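## Task

Rotate the handwheel until the pointer on the stop shows 75 cm; the setting must stay at 75 cm on its own once the robot lets go, not only while the robot holds it there.

## Robot and tools

Robot: two arms, left_arm and right_arm, each with six joints and a parallel gripper. The names are just labels and do not tell you which side of a picture an arm appears on.

World frame: one frame shared by both arms and all results. Its origin sits on the table surface midway between the arms. +z is up, +x reaches out across the table, and left_arm is mounted on the +y side. Positions are in metres, orientations are quaternions in w,x,y,z order, and velocities are in m/s and rad/s.

Gripper: the fingers extend along the gripper's +z axis and close along its y axis. The reported end_effector_position is the point between the pads when closed, roughly 2 cm short of the fingertips; closing pushes the tips about 10 mm further along +z. The printed hand position may be off from the real one, more so when the arm is stretched far.

Tool execute_actions, argument "actions": a list holding one item or nothing. An empty list moves nothing and returns the current state with pictures. An action item is {"rows": [...], "steps": n}, where n is 11 to 15 (default 15); each control step is 1/30 s. A wait item is {"steps": n} with n up to 300 and no rows; it sends nothing new and returns after n steps counted from the previous result. Optional "pictures": true adds camera images to a non-empty call. A refused call sends nothing to the robot.

Each row is one list of 14 numbers covering both arms, always all 14 even if one arm stays still: first left_arm's six joint targets then its opening, then right_arm's six joint targets then its opening. Joint targets are absolute angles in radians, in the same order and scale as the Joint positions line: waist (-6.283 to 6.283), shoulder (-2.304 to 2.304), elbow (-4.224 to 0.061), forearm roll (-6.283 to 6.283), wrist pitch (-2.164 to 2.164), wrist roll (-6.283 to 6.283). The true ends may differ by up to 0.010 rad. A target more than 0.010 rad beyond a range end, and further out than the joint's last reading, causes refusal; a target beyond the true end is clipped there and the result may say "joint sent to its limit" (possibly about an earlier action). Opening is an absolute command from -1 (closed) to +1 (fully open, 0.084 m pad gap). One row is used per step; if there are fewer rows than steps, the final row repeats.

Motion limits: joint targets move at most 3.14 rad/s with about 0.16 s of acceleration, and all joints of an arm are timed to arrive together. Per step a target is kept within 0.623 rad of the measured angle, and if the targets would shift the gripper more than 70 mm from where it is, they are scaled back. So large moves need several calls. After a result, the arms keep heading for the last row sent until they nearly stop or a step is HELD; the final 11 steps of each action are run after the result is taken, while you write your next reply. The simulation keeps running while you think.

Result lines: the state line per arm gives pose and velocities. Joint positions and Joint velocities list each arm's joints (rad, rad/s) plus pad gap (m, m/s). grip_measured is the measured opening on the command scale. Joint torques are whole drive outputs with per-arm offset, scale and noise, nonzero even in free air. "joint command not followed" means a clearance check altered or blocked some joint targets; HELD marks steps where your row was partly or fully not sent. MOTOR HOT appears from 65 C; at 80 C an OVER-TEMPERATURE FAULT brakes that arm until it cools. A TORQUE FAULT (load limits in N m: waist 54, shoulder 54, elbow 45, forearm roll 24.3, wrist pitch 17.1, wrist roll 17.1) stops the arm, backs off the joint, holds 10 s and drops the rest of the call.

Gripping: to hold something, keep commanding an opening well below grip_measured; the gap sets squeeze strength (about 24 N per pad max). Sending grip_measured back still presses lightly on parts up to about 6 cm wide. Fast closes can press harder.

Tool zoom_image: {"camera": name, "region": [x0, y0, x1, y1]} in pixels of that camera's latest full image, origin top-left, region at most 504 by 504. Cameras (each 896x504): cam_head_left, cam_head_right, cam_left_wrist, cam_right_wrist. Calibration data (K, distortion, T_world_to_cam) is supplied; actual cameras may differ by a couple of degrees and millimetres. Use zoom to read the pointer scale.

Tool finished_scene: {"scene": 1 or 2} ends that scene irreversibly, grades it, and gives the next scene's task. Replying without any tool call ends everything. Before ending, release the handwheel and confirm the pointer still shows the target.

Avoid: arms colliding or pushing each other, hard pushes on the wheel, slamming, dropping or slipping, and heavy sustained loads that heat motors. Smooth, efficient moves are preferred.

Each tool is called after "Request:" as name(argument=value, ...), one argument or row to a line, values as JSON.

## Session

I'll start by looking at the scene.

Request:
execute_actions(
  actions=[],
)

Scene clock: 0.00 s of 12600.00 s.
left_arm: end_effector_position=(+0.4822, -0.0170, +0.2688) grip_measured=+1.00 end_effector_quat_wxyz=(-0.283, +0.886, +0.292, +0.222) end_effector_velocity=(-0.000, +0.000, -0.000) end_effector_angular_velocity=(+0.001, +0.001, -0.001) | right_arm: end_effector_position=(+0.2753, -0.8437, +0.2027) grip_measured=+1.00 end_effector_quat_wxyz=(+0.354, +0.862, +0.186, +0.311) end_effector_velocity=(-0.000, +0.000, +0.000) end_effector_angular_velocity=(+0.000, -0.001, -0.001)
Joint positions: left_arm=[-0.989 -0.766 -1.552  0.613 -1.31  -1.903  0.084] | right_arm=[-1.281 -0.321 -0.486 -0.619  0.843 -0.947  0.084]
Joint velocities: left_arm=[-0.     0.     0.001  0.     0.     0.001  0.   ] | right_arm=[-0.     0.     0.001  0.001  0.001  0.001  0.   ]
Joint torques (N m, as the arm reports them, + toward a larger angle): no reading

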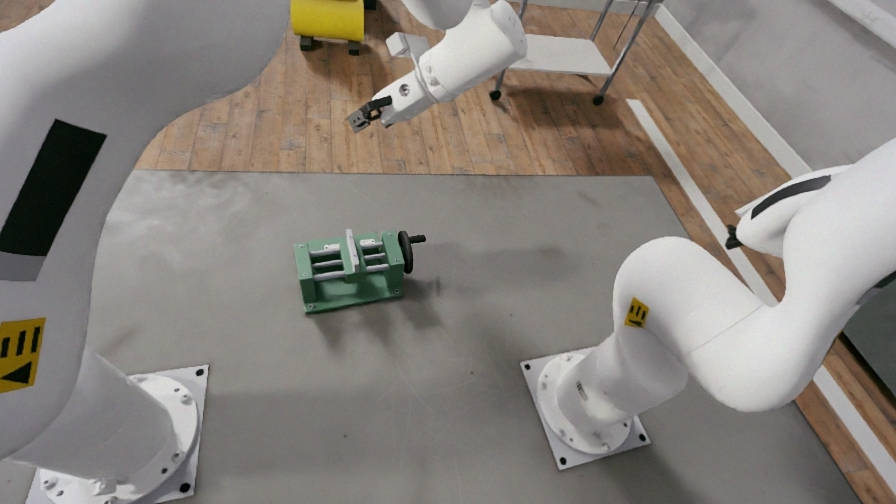

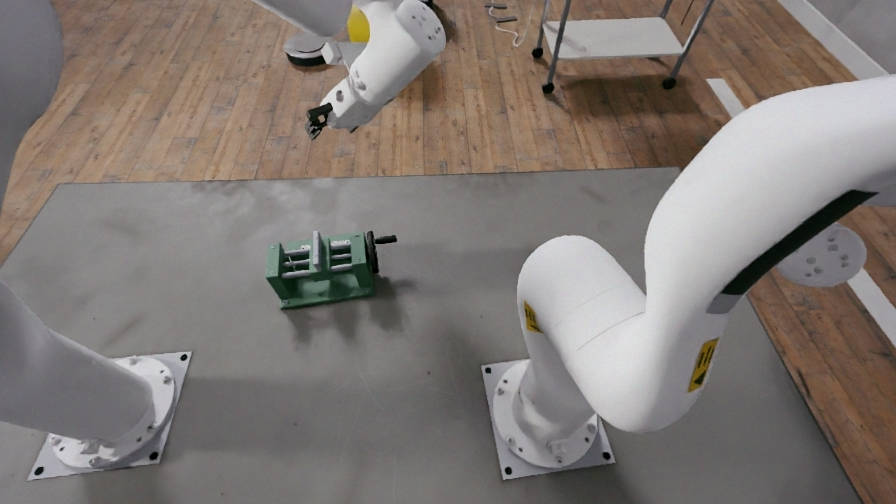

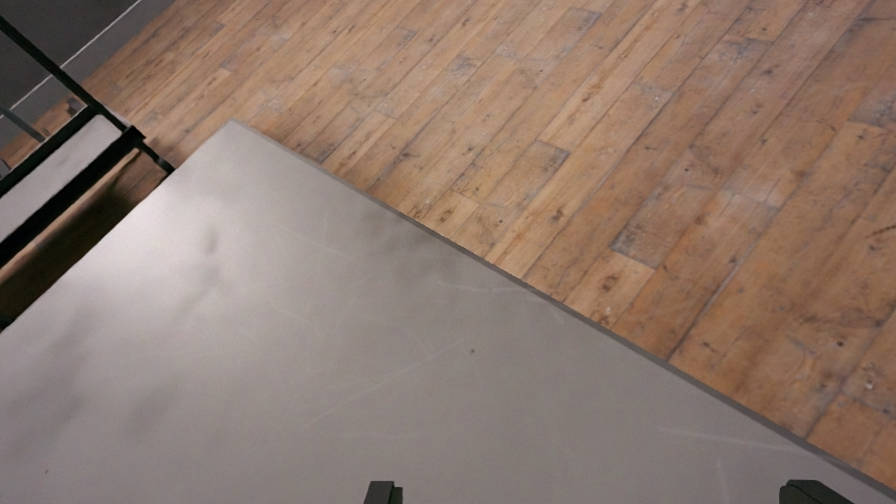

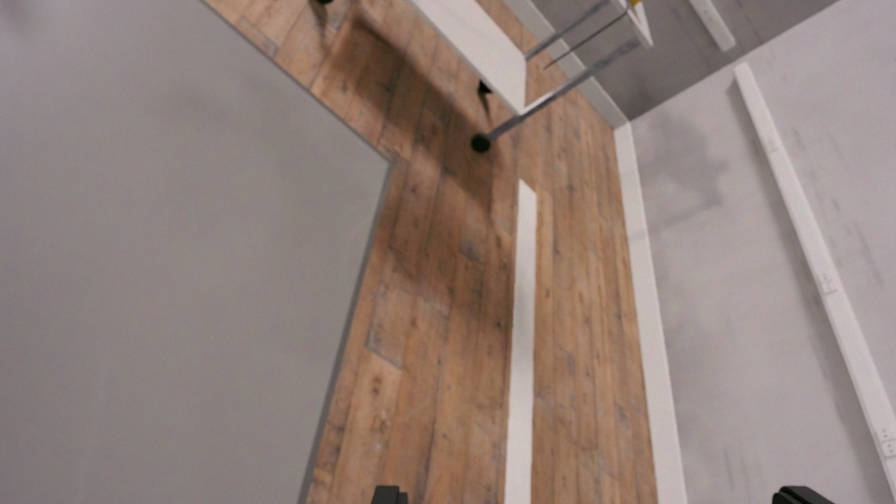

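Request:
zoom_image(
  camera="cam_head_left",
  region=[270, 200, 450, 330],
)

Request:
zoom_image(
  camera="cam_head_right",
  region=[245, 200, 425, 330],
)

Region (270, 200, 450, 330) of cam_head_left's 896x504 image, scaled by 2.800, with more detail than that image has.

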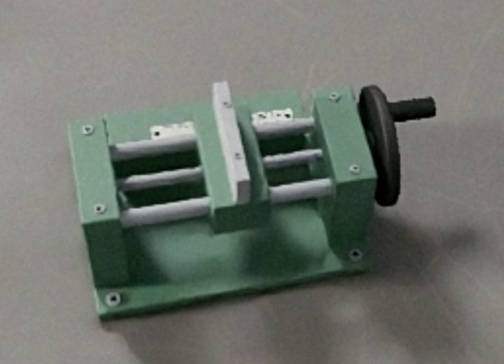

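Region (245, 200, 425, 330) of cam_head_right's 896x504 image, scaled by 2.800, with more detail than that image has.

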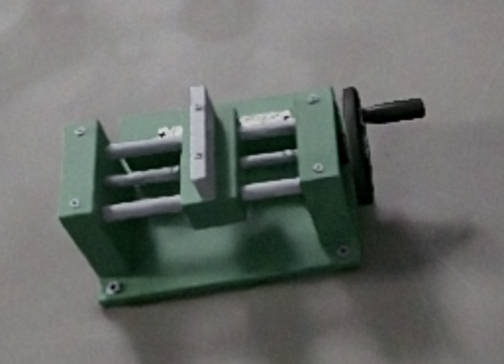

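Request:
zoom_image(
  camera="cam_head_left",
  region=[315, 222, 395, 272],
)

Request:
zoom_image(
  camera="cam_head_right",
  region=[340, 222, 410, 282],
)

Region (315, 222, 395, 272) of cam_head_left's 896x504 image, scaled by 6.300, with more detail than that image has; it fills the top 315 rows of this view, and the rest is white.

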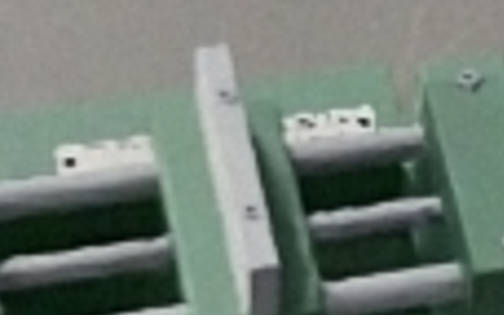

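Region (340, 222, 410, 282) of cam_head_right's 896x504 image, scaled by 7.200, with more detail than that image has; it fills the top 432 rows of this view, and the rest is white.

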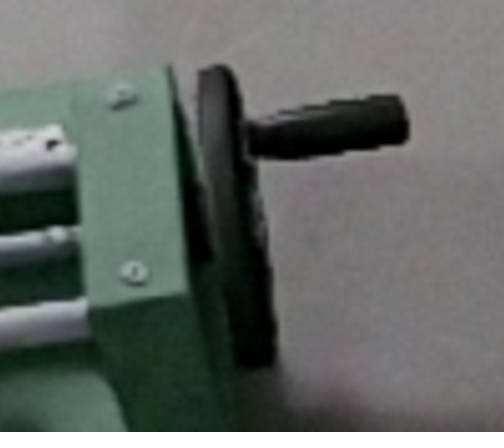

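Request:
zoom_image(
  camera="cam_head_left",
  region=[330, 20, 480, 145],
)

Request:
zoom_image(
  camera="cam_head_right",
  region=[285, 20, 435, 150],
)

Region (330, 20, 480, 145) of cam_head_left's 896x504 image, scaled by 3.360, with more detail than that image has.

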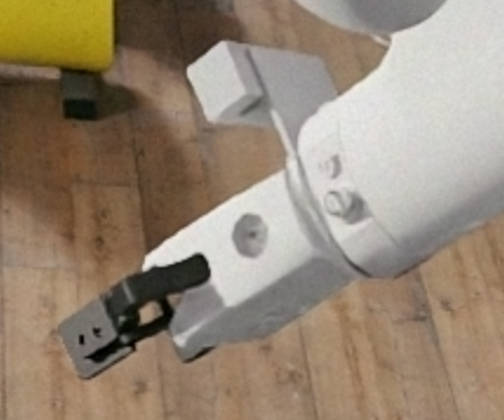

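Region (285, 20, 435, 150) of cam_head_right's 896x504 image, scaled by 3.360, with more detail than that image has; it fills the top 437 rows of this view, and the rest is white.

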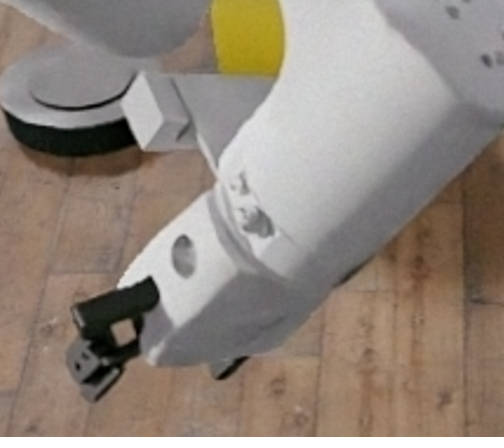

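Request:
execute_actions(
  actions=[
    {"rows": [[-0.674, -0.378, -0.938, 0.0, -0.559, -3.911, 1, 0.243, -0.392, -0.684, -1.881, 0.541, 0.581, 1]], "steps": 15},
  ],
)

Request:
execute_actions(
  actions=[
    {"steps": 45},
  ],
  pictures=true,
)

Scene clock: 30.97 s of 12600.00 s.
left_arm: end_effector_position=(+0.4769, -0.0078, +0.2609) grip_measured=+1.00 end_effector_quat_wxyz=(-0.266, +0.883, +0.326, +0.206) end_effector_velocity=(-0.127, +0.249, -0.178) end_effector_angular_velocity=(-1.288, -0.038, +1.671) | right_arm: end_effector_position=(+0.2952, -0.8304, +0.2005) grip_measured=+1.00 end_effector_quat_wxyz=(+0.333, +0.862, +0.205, +0.323) end_effector_velocity=(+0.445, +0.309, -0.040) end_effector_angular_velocity=(+0.553, +0.044, +1.209)
Joint positions: left_arm=[-0.97  -0.741 -1.511  0.572 -1.265 -1.947  0.084] | right_arm=[-1.242 -0.325 -0.499 -0.659  0.823 -0.905  0.084]
Joint velocities: left_arm=[ 0.509  0.641  1.033 -1.035  1.066 -1.059  0.   ] | right_arm=[ 0.877 -0.099 -0.278 -0.869 -0.405  0.846  0.   ]
Joint torques (N m, as the arm reports them, + toward a larger angle): left_arm=[33.22 56.91 -5.5  -5.55  0.33 -0.1 ] | right_arm=[ 23.3   20.08 -15.96  -4.17   1.05   0.98]
Steps of this call (steps 1 to 925: nothing new was sent; steps 926 to 929: the first 4 steps of this action). Readings (joint positions):
926: left_arm=[-0.989 -0.766 -1.552 0.613 -1.310 -1.903] | right_arm=[-1.281 -0.321 -0.486 -0.619 0.843 -0.947]
927: left_arm=[-0.988 -0.765 -1.549 0.611 -1.306 -1.907] | right_arm=[-1.278 -0.321 -0.487 -0.622 0.842 -0.943]
929: the state above

Scene clock: 32.47 s of 12600.00 s.
left_arm: end_effector_position=(+0.4305, +0.0848, +0.2007) grip_measured=+1.00 end_effector_quat_wxyz=(+0.000, -0.071, +0.997, -0.000) end_effector_velocity=(-0.000, +0.000, -0.000) end_effector_angular_velocity=(+0.000, +0.001, -0.000) | right_arm: end_effector_position=(+0.3989, -0.2054, +0.1518) grip_measured=+1.00 end_effector_quat_wxyz=(-0.176, +0.663, +0.694, +0.216) end_effector_velocity=(-0.228, +0.367, -0.025) end_effector_angular_velocity=(-0.211, +0.422, +0.718)
Joint positions: left_arm=[-0.674 -0.378 -0.938  0.    -0.559 -3.911  0.084] | right_arm=[ 0.078 -0.388 -0.673 -1.777  0.557  0.415  0.084]
Joint velocities: left_arm=[-0.    -0.     0.001  0.     0.    -0.    -0.   ] | right_arm=[ 0.986 -0.024 -0.063 -0.619 -0.1    0.988 -0.   ]
Joint torques (N m, as the arm reports them, + toward a larger angle): left_arm=[  3.67  23.98 -12.9    2.15   0.59   0.56] | right_arm=[ 10.59  25.88 -14.93  -1.94   0.45   0.21]
Kept back: nothing.
Steps of this call (steps 1 to 11: the last 11 steps of your previous action; steps 12 to 45: the robot went on to your last target). Readings (joint positions):
1: left_arm=[-0.949 -0.715 -1.469 0.531 -1.223 -1.989] | right_arm=[-1.212 -0.329 -0.508 -0.689 0.809 -0.876]
2: left_arm=[-0.923 -0.685 -1.422 0.484 -1.175 -2.037] | right_arm=[-1.183 -0.332 -0.517 -0.717 0.797 -0.849]
4: left_arm=[-0.874 -0.625 -1.329 0.390 -1.068 -2.146] | right_arm=[-1.131 -0.337 -0.532 -0.769 0.774 -0.796]
8: left_arm=[-0.772 -0.499 -1.130 0.192 -0.811 -2.453] | right_arm=[-1.023 -0.347 -0.558 -0.877 0.735 -0.689]
45: the state above
camera_calibration (this result's frames):
cam_left_wrist: T_world_to_cam=[[-0.13136, 0.991334, -0.000919411, 0.00143651], [0.991312, 0.131363, 0.00667851, -0.377744], [0.00674141, -0.0000341365, -0.999977, 0.329205], [0, 0, 0, 1]] pos_world=[0.372431, 0.0482087, 0.331722]
cam_right_wrist: T_world_to_cam=[[0.996865, 0.0426604, 0.0666294, -0.363563], [0.0723715, -0.831954, -0.550104, -0.0454126], [0.0319649, 0.553202, -0.832434, 0.355864], [0, 0, 0, 1]] pos_world=[0.354335, -0.219136, 0.295476]

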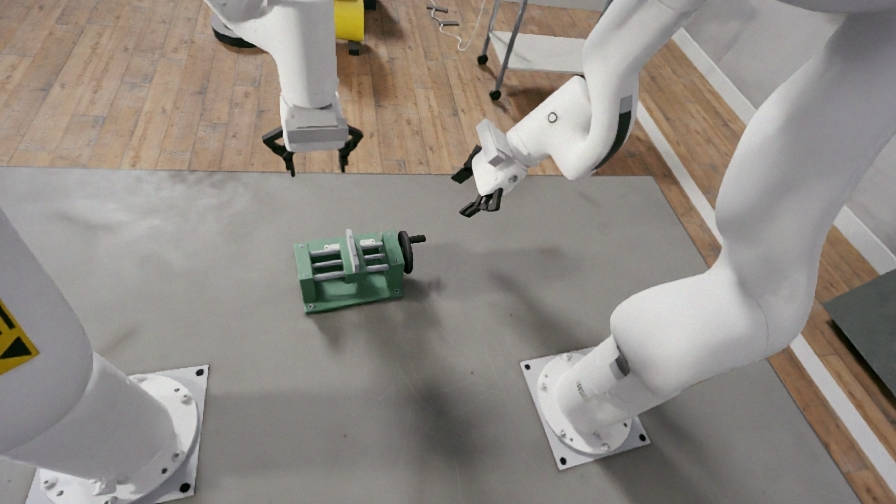

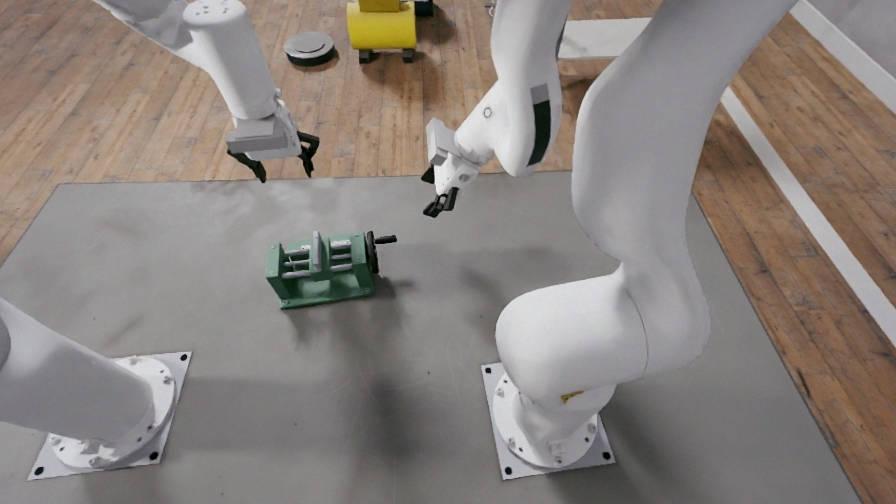

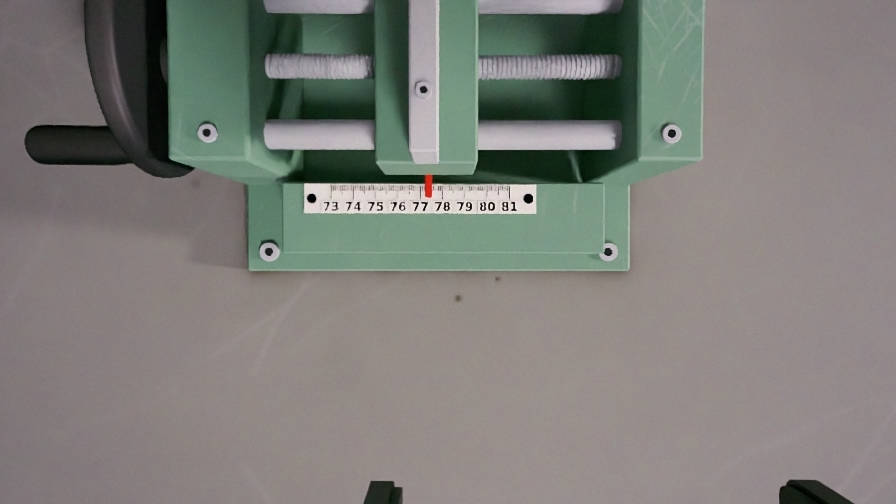

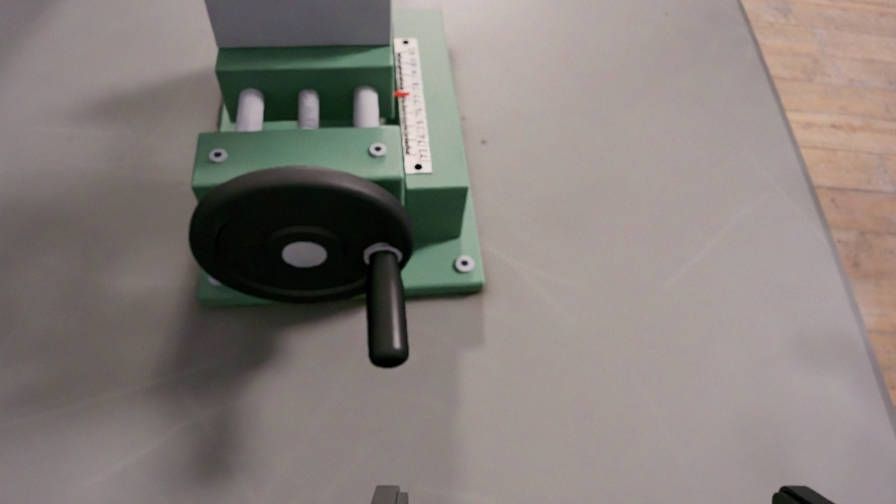

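Request:
zoom_image(
  camera="cam_left_wrist",
  region=[300, 160, 540, 225],
)

Request:
execute_actions(
  actions=[],
)

Region (300, 160, 540, 225) of cam_left_wrist's 896x504 image, scaled by 2.100, with more detail than that image has; it fills the top 136 rows of this view, and the rest is white.

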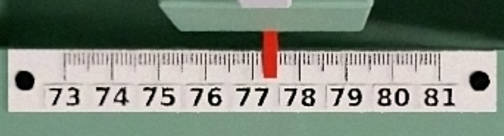

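Scene clock: 32.83 s of 12600.00 s.
left_arm: end_effector_position=(+0.4305, +0.0848, +0.2007) grip_measured=+1.00 end_effector_quat_wxyz=(+0.000, -0.071, +0.997, -0.000) end_effector_velocity=(+0.000, +0.000, +0.000) end_effector_angular_velocity=(-0.000, -0.000, -0.001) | right_arm: end_effector_position=(+0.3579, -0.1490, +0.1479) grip_measured=+1.00 end_effector_quat_wxyz=(-0.195, +0.632, +0.730, +0.170) end_effector_velocity=(-0.007, +0.007, -0.001) end_effector_angular_velocity=(-0.008, +0.009, +0.015)
Joint positions: left_arm=[-0.674 -0.378 -0.938  0.    -0.559 -3.911  0.084] | right_arm=[ 0.24  -0.392 -0.684 -1.879  0.541  0.579  0.084]
Joint velocities: left_arm=[ 0.    -0.    -0.     0.     0.     0.001 -0.   ] | right_arm=[ 0.024 -0.    -0.    -0.015 -0.003  0.025 -0.   ]
Joint torques (N m, as the arm reports them, + toward a larger angle): left_arm=[  2.06  24.63 -12.55   1.97   0.76   0.59] | right_arm=[  1.74  27.44 -15.47  -1.84   0.41   0.57]
Kept back: nothing.
Steps of this call (steps 1 to 11: the robot went on to your last target). Readings (joint positions):
1: left_arm=[-0.674 -0.378 -0.938 0.000 -0.559 -3.911] | right_arm=[0.111 -0.389 -0.675 -1.798 0.554 0.448]
2: left_arm=[-0.674 -0.378 -0.938 0.000 -0.559 -3.911] | right_arm=[0.144 -0.390 -0.678 -1.819 0.551 0.481]
4: left_arm=[-0.674 -0.378 -0.938 0.000 -0.559 -3.911] | right_arm=[0.201 -0.391 -0.681 -1.854 0.546 0.537]
8: left_arm=[-0.674 -0.378 -0.938 0.000 -0.559 -3.911] | right_arm=[0.236 -0.392 -0.683 -1.876 0.542 0.573]
11: the state above
camera_calibration (this result's frames):
cam_left_wrist: T_world_to_cam=[[-0.131414, 0.991327, -0.000921038, 0.00145941], [0.991305, 0.131417, 0.00667792, -0.377745], [0.00674104, -0.0000354554, -0.999977, 0.329206], [0, 0, 0, 1]] pos_world=[0.372433, 0.0482073, 0.331722]
cam_right_wrist: T_world_to_cam=[[0.987338, 0.15863, -0.00050665, -0.294227], [0.135156, -0.842898, -0.520823, -0.0260934], [-0.0830452, 0.514159, -0.853665, 0.361152], [0, 0, 0, 1]] pos_world=[0.32402, -0.16101, 0.294563]

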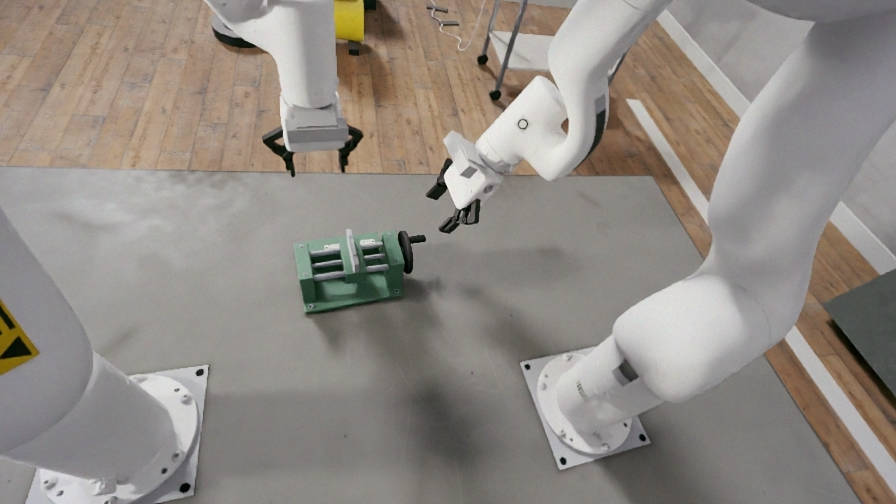

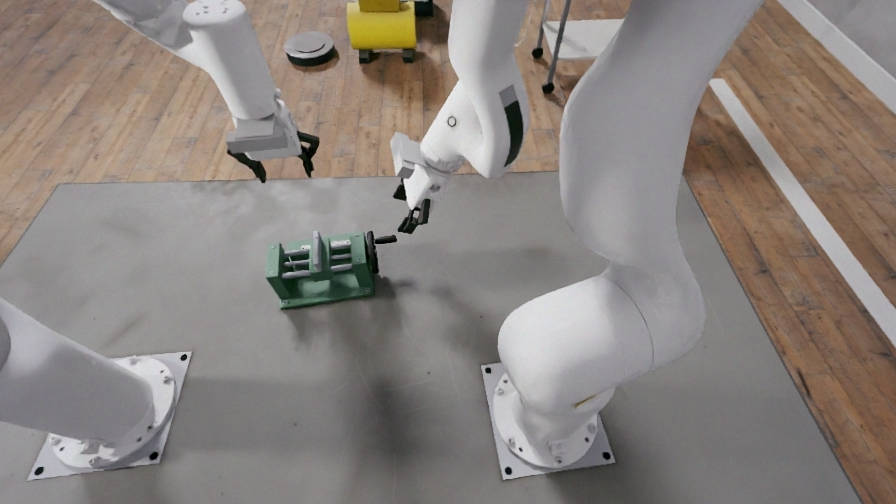

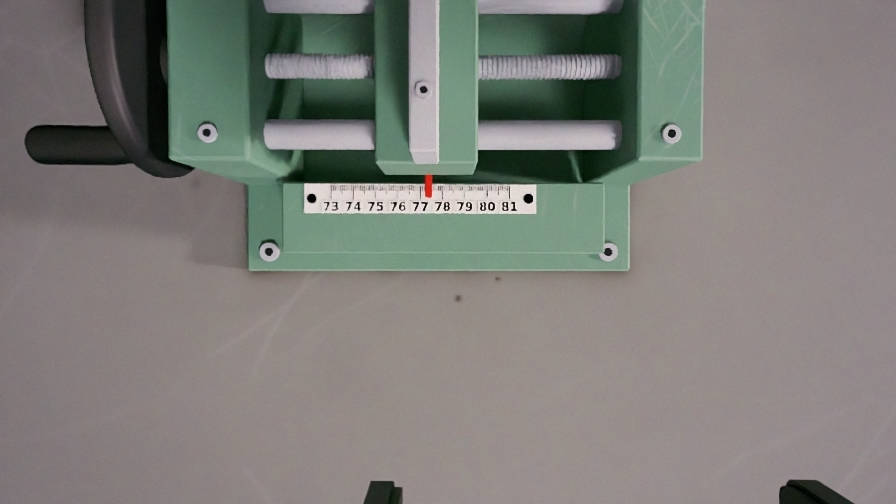

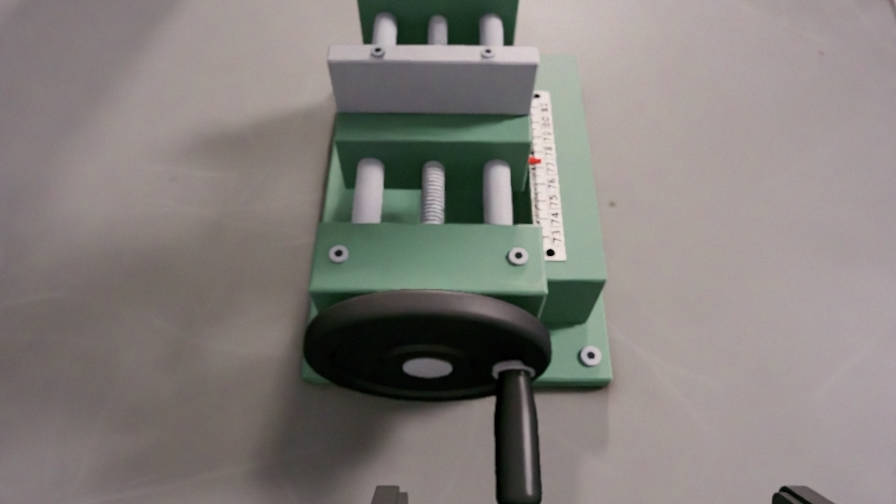

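Request:
execute_actions(
  actions=[],
)

Scene clock: 33.57 s of 12600.00 s.
left_arm: end_effector_position=(+0.4305, +0.0848, +0.2007) grip_measured=+1.00 end_effector_quat_wxyz=(+0.000, -0.071, +0.997, -0.000) end_effector_velocity=(+0.000, +0.000, +0.000) end_effector_angular_velocity=(-0.000, -0.001, -0.002) | right_arm: end_effector_position=(+0.3571, -0.1479, +0.1479) grip_measured=+1.00 end_effector_quat_wxyz=(-0.196, +0.632, +0.731, +0.169) end_effector_velocity=(+0.000, +0.000, +0.000) end_effector_angular_velocity=(+0.001, -0.001, +0.003)
Joint positions: left_arm=[-0.674 -0.378 -0.938  0.    -0.559 -3.911  0.084] | right_arm=[ 0.243 -0.392 -0.684 -1.881  0.541  0.581  0.084]
Joint velocities: left_arm=[ 0.     0.    -0.001  0.    -0.     0.002  0.   ] | right_arm=[ 0.     0.    -0.    -0.001  0.001 -0.002  0.   ]
Joint torques (N m, as the arm reports them, + toward a larger angle): left_arm=[  4.52  26.58 -14.36   1.1    0.57   0.4 ] | right_arm=[  6.04  27.63 -16.2   -1.98   0.52   0.44]
Kept back: nothing.
Steps of this call (steps 1 to 22: the robot went on to your last target). Readings (joint positions):
1: left_arm=[-0.674 -0.378 -0.938 0.000 -0.559 -3.911] | right_arm=[0.241 -0.392 -0.684 -1.880 0.541 0.579]
2: left_arm=[-0.674 -0.378 -0.938 0.000 -0.559 -3.911] | right_arm=[0.241 -0.392 -0.684 -1.880 0.541 0.580]
4: left_arm=[-0.674 -0.378 -0.938 0.000 -0.559 -3.911] | right_arm=[0.242 -0.392 -0.684 -1.880 0.541 0.580]
8: left_arm=[-0.674 -0.378 -0.938 0.000 -0.559 -3.911] | right_arm=[0.243 -0.392 -0.684 -1.881 0.541 0.581]
22: the state above
camera_calibration (this result's frames):
cam_left_wrist: T_world_to_cam=[[-0.131416, 0.991327, -0.000920894, 0.00146017], [0.991304, 0.13142, 0.00667768, -0.377745], [0.00674079, -0.0000353295, -0.999977, 0.329206], [0, 0, 0, 1]] pos_world=[0.372433, 0.0482073, 0.331722]
cam_right_wrist: T_world_to_cam=[[0.986913, 0.161246, -0.00137988, -0.292917], [0.136975, -0.842819, -0.520475, -0.0257951], [-0.0850872, 0.513474, -0.853876, 0.361179], [0, 0, 0, 1]] pos_world=[0.323349, -0.159965, 0.294572]

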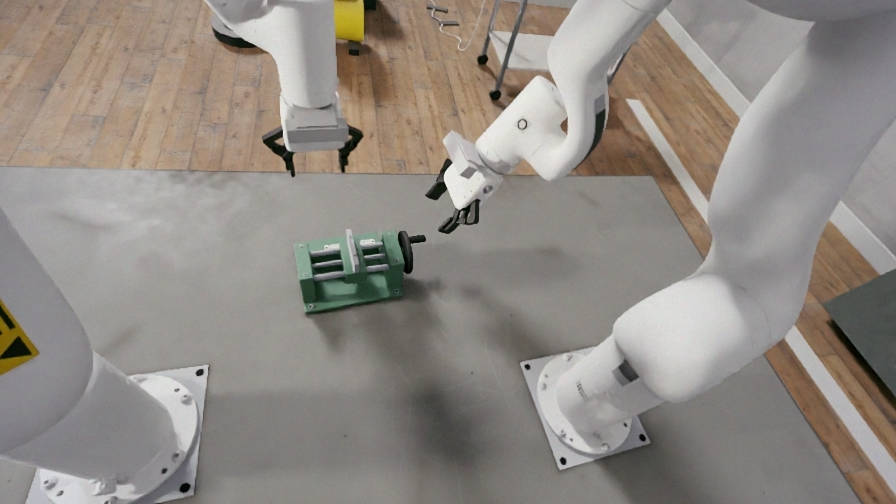

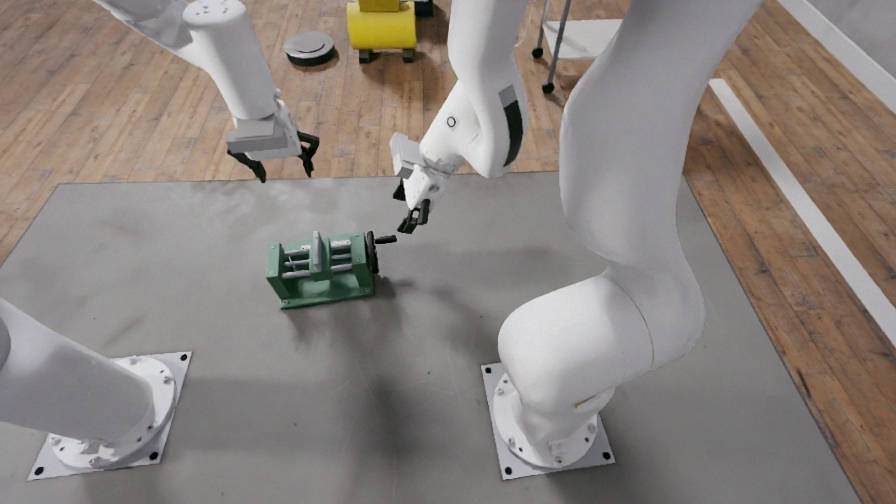

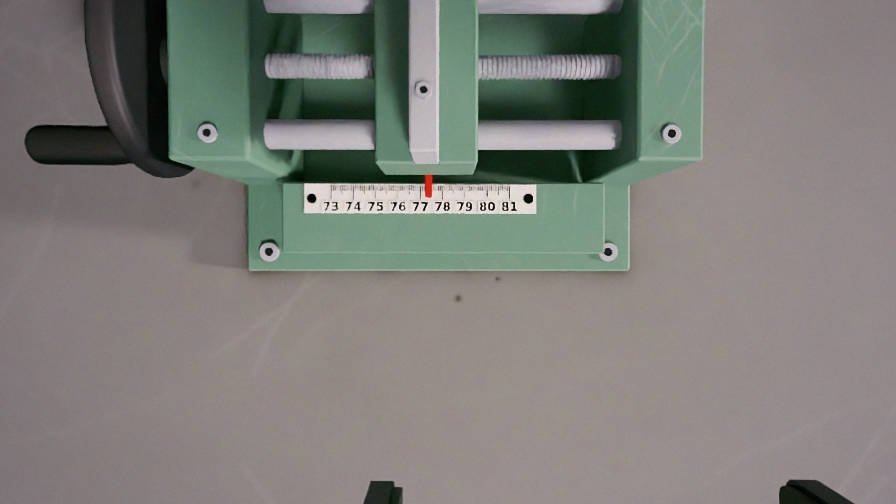

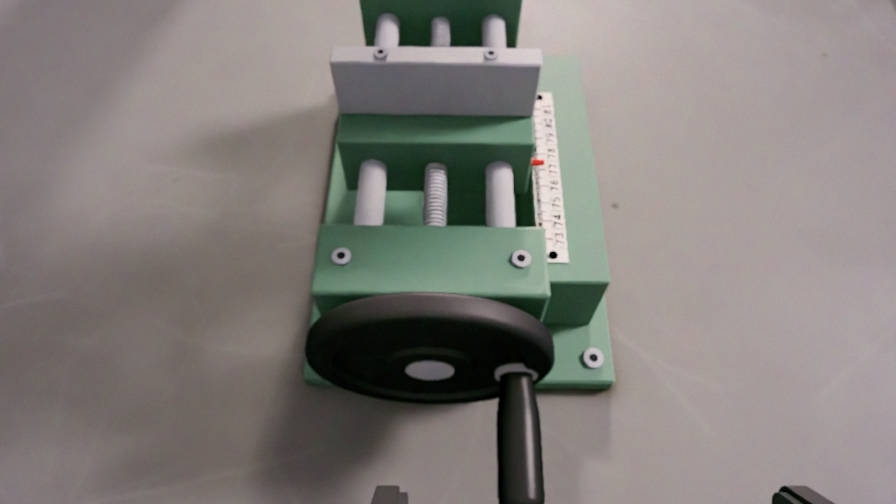

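Request:
zoom_image(
  camera="cam_right_wrist",
  region=[290, 220, 630, 504],
)

Request:
zoom_image(
  camera="cam_left_wrist",
  region=[0, 0, 300, 280],
)

Request:
zoom_image(
  camera="cam_left_wrist",
  region=[360, 165, 460, 220],
)

Request:
zoom_image(
  camera="cam_left_wrist",
  region=[470, 35, 630, 100],
)

Region (290, 220, 630, 504) of cam_right_wrist's 896x504 image, scaled by 1.482, with more detail than that image has; it fills the top 421 rows of this view, and the rest is white.

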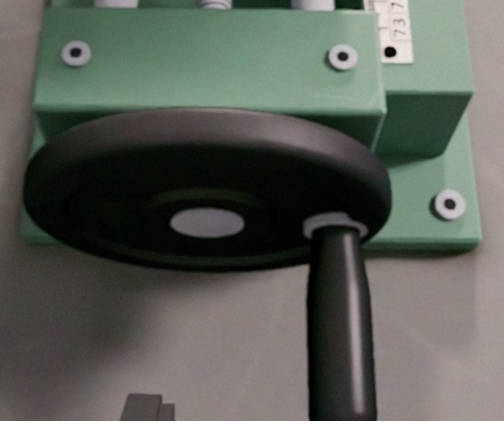

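Region (0, 0, 300, 280) of cam_left_wrist's 896x504 image, scaled by 1.680, with more detail than that image has; it fills the top 470 rows of this view, and the rest is white.

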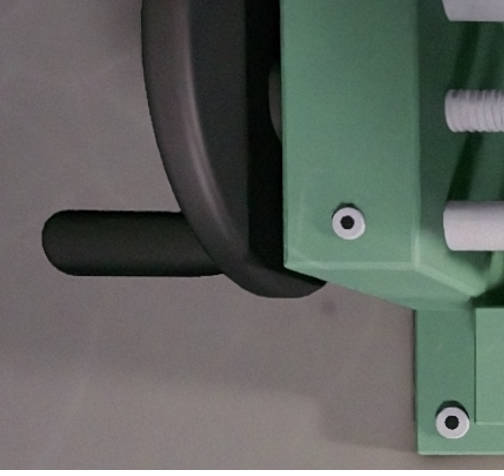

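Region (360, 165, 460, 220) of cam_left_wrist's 896x504 image, scaled by 5.040, with more detail than that image has; it fills the top 277 rows of this view, and the rest is white.

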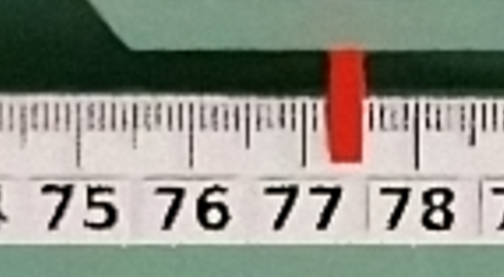

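Region (470, 35, 630, 100) of cam_left_wrist's 896x504 image, scaled by 3.150, with more detail than that image has; it fills the top 205 rows of this view, and the rest is white.

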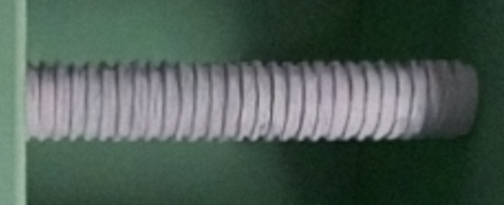

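Request:
zoom_image(
  camera="cam_left_wrist",
  region=[160, 30, 320, 190],
)

Request:
zoom_image(
  camera="cam_left_wrist",
  region=[560, 30, 720, 190],
)

Region (160, 30, 320, 190) of cam_left_wrist's 896x504 image, scaled by 3.150, with more detail than that image has.

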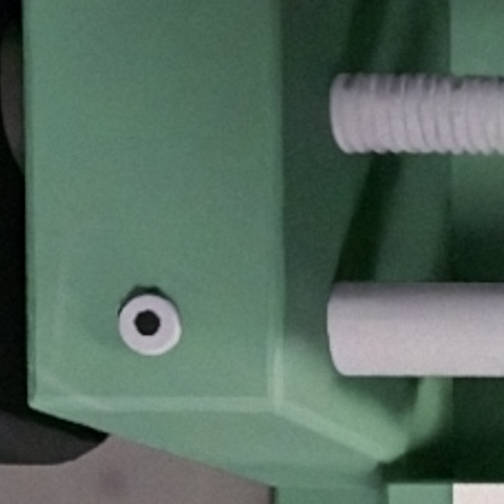

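Region (560, 30, 720, 190) of cam_left_wrist's 896x504 image, scaled by 3.150, with more detail than that image has.

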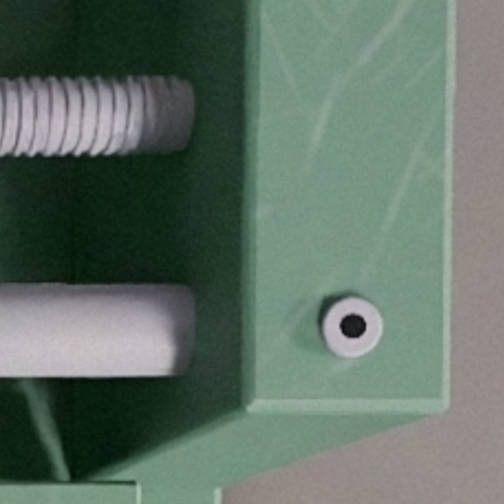

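Request:
zoom_image(
  camera="cam_right_wrist",
  region=[360, 464, 440, 504],
)

Request:
zoom_image(
  camera="cam_right_wrist",
  region=[760, 464, 840, 504],
)

Request:
zoom_image(
  camera="cam_right_wrist",
  region=[390, 340, 560, 420],
)

Region (360, 464, 440, 504) of cam_right_wrist's 896x504 image, scaled by 6.300, with more detail than that image has.

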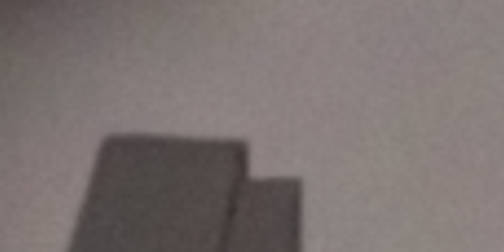

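Region (760, 464, 840, 504) of cam_right_wrist's 896x504 image, scaled by 6.300, with more detail than that image has.

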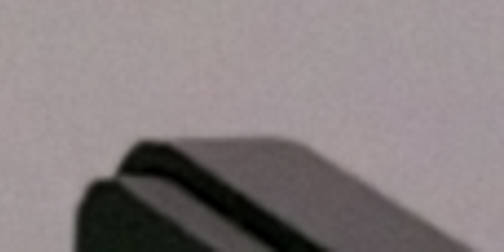

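Region (390, 340, 560, 420) of cam_right_wrist's 896x504 image, scaled by 2.965, with more detail than that image has; it fills the top 237 rows of this view, and the rest is white.

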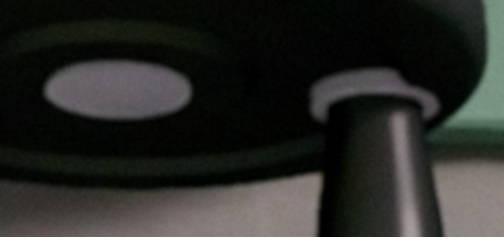

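Request:
execute_actions(
  actions=[
    {"rows": [[-0.6741,-0.3781,-0.9382,0,-0.5591,-3.9111,1,0.2433,-0.3925,-0.6841,-1.8799,0.5409,0.5801,0.0],[-0.6749,-0.3789,-0.9393,0,-0.5594,-3.9118,1,0.2449,-0.3957,-0.6845,-1.8735,0.5402,0.5747,0.0],[-0.6766,-0.3808,-0.9419,0,-0.5602,-3.9135,1,0.2488,-0.4032,-0.6855,-1.8584,0.5386,0.5619,0.0],[-0.6794,-0.3838,-0.9463,0,-0.5616,-3.9164,1,0.2553,-0.4156,-0.6873,-1.8334,0.5360,0.5409,0.0],[-0.6834,-0.3880,-0.9523,0,-0.5635,-3.9202,1,0.2642,-0.4326,-0.6896,-1.7991,0.5324,0.5119,0.0],[-0.6882,-0.3931,-0.9596,0,-0.5658,-3.9250,1,0.2750,-0.4534,-0.6925,-1.7572,0.5279,0.4765,0.0],[-0.6936,-0.3988,-0.9678,0,-0.5684,-3.9303,1,0.2871,-0.4766,-0.6957,-1.7103,0.5230,0.4370,0.0],[-0.6991,-0.4048,-0.9762,0,-0.5710,-3.9357,1,0.2997,-0.5007,-0.6990,-1.6616,0.5178,0.3959,0.0],[-0.7045,-0.4105,-0.9844,0,-0.5736,-3.9410,1,0.3118,-0.5239,-0.7022,-1.6147,0.5129,0.3564,0.0],[-0.7093,-0.4156,-0.9917,0,-0.5759,-3.9458,1,0.3226,-0.5447,-0.7051,-1.5728,0.5084,0.3210,0.0],[-0.7133,-0.4198,-0.9977,0,-0.5778,-3.9496,1,0.3315,-0.5617,-0.7074,-1.5385,0.5048,0.2920,0.0],[-0.7161,-0.4228,-1.0021,0,-0.5792,-3.9525,1,0.3380,-0.5741,-0.7092,-1.5135,0.5022,0.2710,0.0],[-0.7178,-0.4247,-1.0047,0,-0.5800,-3.9542,1,0.3419,-0.5816,-0.7102,-1.4984,0.5006,0.2582,0.0],[-0.7186,-0.4255,-1.0058,0,-0.5803,-3.9549,1,0.3435,-0.5848,-0.7106,-1.4920,0.4999,0.2528,0.0],[-0.7187,-0.4256,-1.0060,0,-0.5804,-3.9550,1,0.3438,-0.5853,-0.7107,-1.4909,0.4998,0.2519,0.0]], "steps": 15},
  ],
)

Request:
execute_actions(
  actions=[
    {"steps": 32},
  ],
  pictures=true,
)

Scene clock: 70.67 s of 12600.00 s.
left_arm: end_effector_position=(+0.4306, +0.0843, +0.2007) grip_measured=+1.00 end_effector_quat_wxyz=(+0.000, -0.071, +0.997, -0.000) end_effector_velocity=(+0.003, -0.016, +0.001) end_effector_angular_velocity=(+0.000, +0.000, +0.002) | right_arm: end_effector_position=(+0.3571, -0.1472, +0.1471) grip_measured=+0.46 end_effector_quat_wxyz=(-0.196, +0.631, +0.731, +0.169) end_effector_velocity=(-0.000, +0.022, -0.027) end_effector_angular_velocity=(+0.020, -0.006, +0.001)
Joint positions: left_arm=[-0.675 -0.379 -0.939  0.    -0.559 -3.912  0.084] | right_arm=[ 0.244 -0.394 -0.684 -1.876  0.54   0.576  0.063]
Joint velocities: left_arm=[-0.022 -0.024 -0.036  0.    -0.011 -0.024  0.   ] | right_arm=[ 0.042 -0.079 -0.014  0.17  -0.018 -0.147 -0.191]
Joint torques (N m, as the arm reports them, + toward a larger angle): left_arm=[  2.52  23.55 -13.81   1.77   0.52   0.44] | right_arm=[ 10.4   16.73 -14.89  -1.06   0.62   0.09]
Steps of this call (steps 1 to 15: the robot went on to your last target; steps 16 to 1109: nothing new was sent; steps 1110 to 1113: the first 4 steps of this action). Readings (joint positions):
1110: left_arm=[-0.674 -0.378 -0.938 -0.000 -0.559 -3.911] | right_arm=[0.243 -0.392 -0.684 -1.881 0.541 0.581]
1111: left_arm=[-0.674 -0.378 -0.938 -0.000 -0.559 -3.911] | right_arm=[0.243 -0.392 -0.684 -1.881 0.541 0.581]
1113: the state above

Scene clock: 71.73 s of 12600.00 s.
left_arm: end_effector_position=(+0.4346, +0.0531, +0.2007) grip_measured=+1.00 end_effector_quat_wxyz=(-0.000, -0.070, +0.998, -0.000) end_effector_velocity=(-0.000, -0.001, +0.000) end_effector_angular_velocity=(-0.000, -0.000, -0.000) | right_arm: end_effector_position=(+0.3439, -0.1081, +0.0735) grip_measured=-0.01 end_effector_quat_wxyz=(-0.195, +0.633, +0.729, +0.170) end_effector_velocity=(-0.000, +0.000, -0.000) end_effector_angular_velocity=(+0.001, +0.003, -0.004)
Joint positions: left_arm=[-0.719 -0.426 -1.006  0.    -0.58  -3.955  0.084] | right_arm=[ 0.344 -0.585 -0.711 -1.491  0.5    0.252  0.044]
Joint velocities: left_arm=[-0.001 -0.    -0.001  0.    -0.    -0.001  0.   ] | right_arm=[-0.    -0.001  0.     0.002  0.002  0.002 -0.   ]
Joint torques (N m, as the arm reports them, + toward a larger angle): left_arm=[  1.42  25.65 -13.62   1.86   0.48   0.6 ] | right_arm=[  5.27  31.34 -13.68  -2.37   0.55   0.4 ]
Kept back: nothing.
Steps of this call (steps 1 to 11: the last 11 steps of your previous action; steps 12 to 32: the robot went on to your last target). Readings (joint positions):
1: left_arm=[-0.676 -0.380 -0.941 0.000 -0.560 -3.913] | right_arm=[0.246 -0.398 -0.685 -1.868 0.540 0.569]
2: left_arm=[-0.678 -0.382 -0.944 0.000 -0.561 -3.915] | right_arm=[0.250 -0.405 -0.686 -1.854 0.538 0.558]
4: left_arm=[-0.684 -0.388 -0.953 0.000 -0.564 -3.921] | right_arm=[0.261 -0.427 -0.689 -1.810 0.533 0.520]
8: left_arm=[-0.703 -0.408 -0.981 -0.000 -0.573 -3.939] | right_arm=[0.299 -0.500 -0.699 -1.664 0.518 0.398]
32: the state above
camera_calibration (this result's frames):
cam_left_wrist: T_world_to_cam=[[-0.130731, 0.991418, -0.000229613, 0.0329994], [0.9914, 0.13073, 0.00595038, -0.377547], [0.00592933, 0.000550264, -0.999982, 0.329508], [0, 0, 0, 1]] pos_world=[0.37666, 0.0164593, 0.331756]
cam_right_wrist: T_world_to_cam=[[0.987694, 0.156396, -0.00107032, -0.287252], [0.132965, -0.843285, -0.52076, -0.0277736], [-0.0823474, 0.514209, -0.853702, 0.275224], [0, 0, 0, 1]] pos_world=[0.310074, -0.120019, 0.220188]

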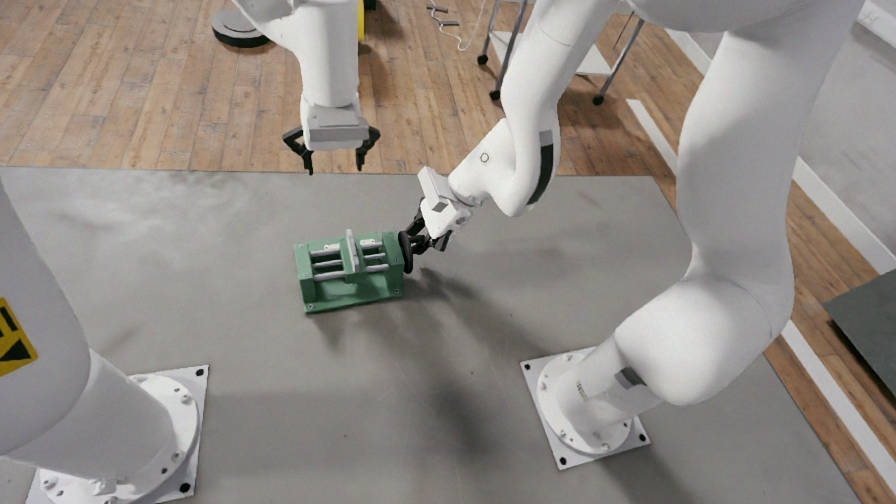

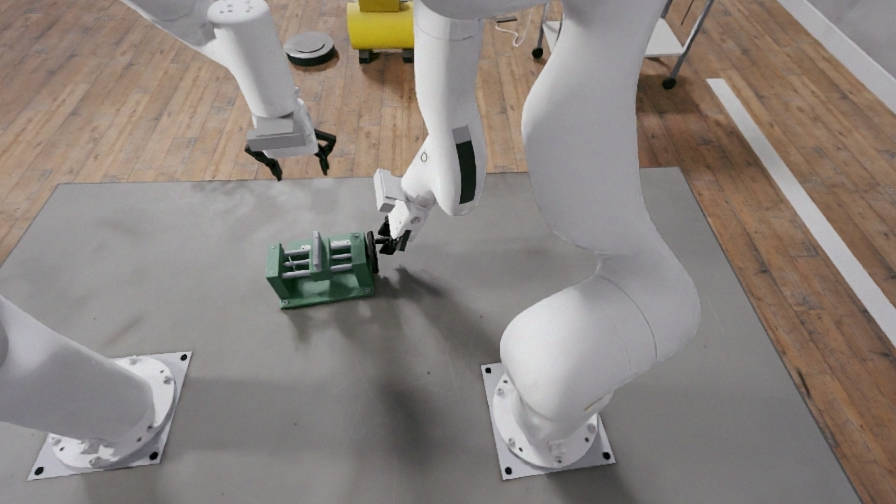

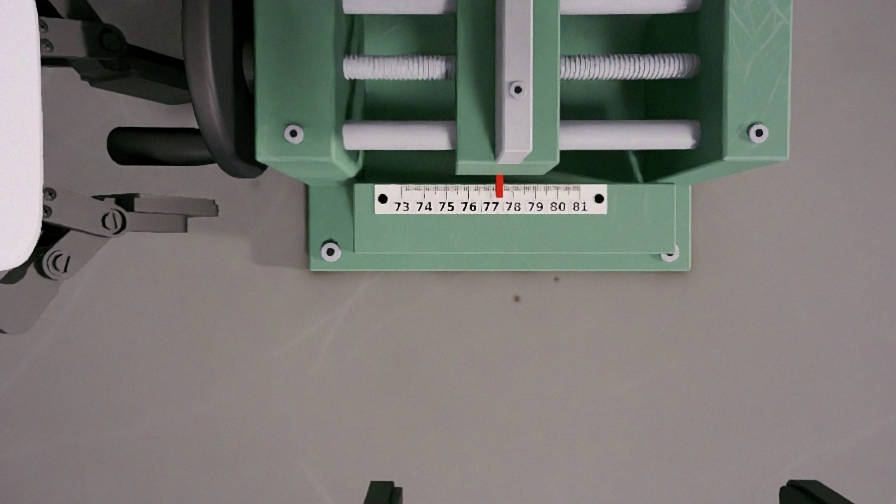

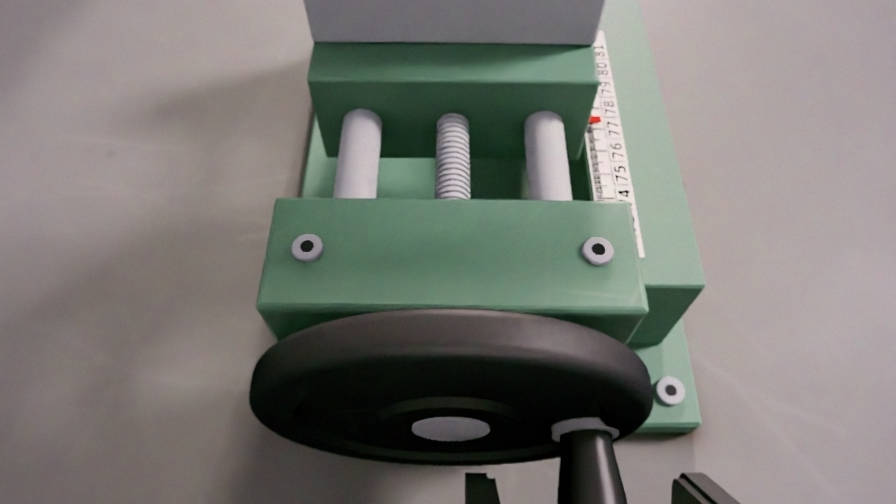

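Request:
zoom_image(
  camera="cam_right_wrist",
  region=[400, 394, 740, 504],
)

Request:
zoom_image(
  camera="cam_left_wrist",
  region=[20, 0, 320, 280],
)

Request:
zoom_image(
  camera="cam_head_right",
  region=[340, 190, 440, 290],
)

Region (400, 394, 740, 504) of cam_right_wrist's 896x504 image, scaled by 1.482, with more detail than that image has; it fills the top 163 rows of this view, and the rest is white.

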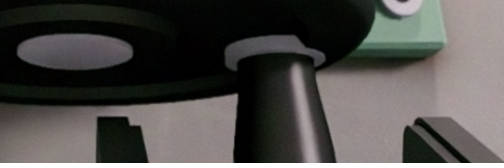

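Region (20, 0, 320, 280) of cam_left_wrist's 896x504 image, scaled by 1.680, with more detail than that image has; it fills the top 470 rows of this view, and the rest is white.

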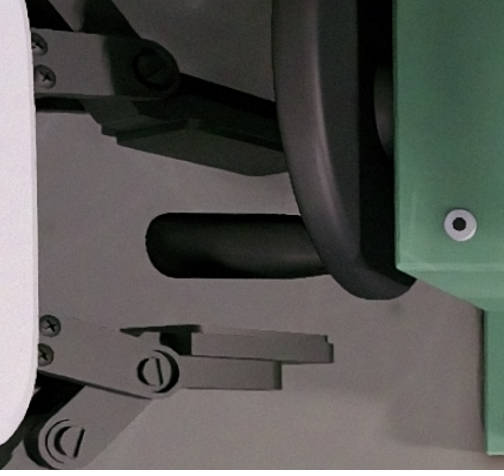

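Region (340, 190, 440, 290) of cam_head_right's 896x504 image, scaled by 5.040, with more detail than that image has.

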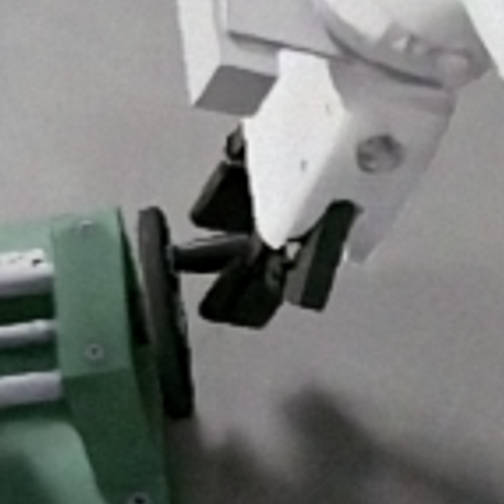

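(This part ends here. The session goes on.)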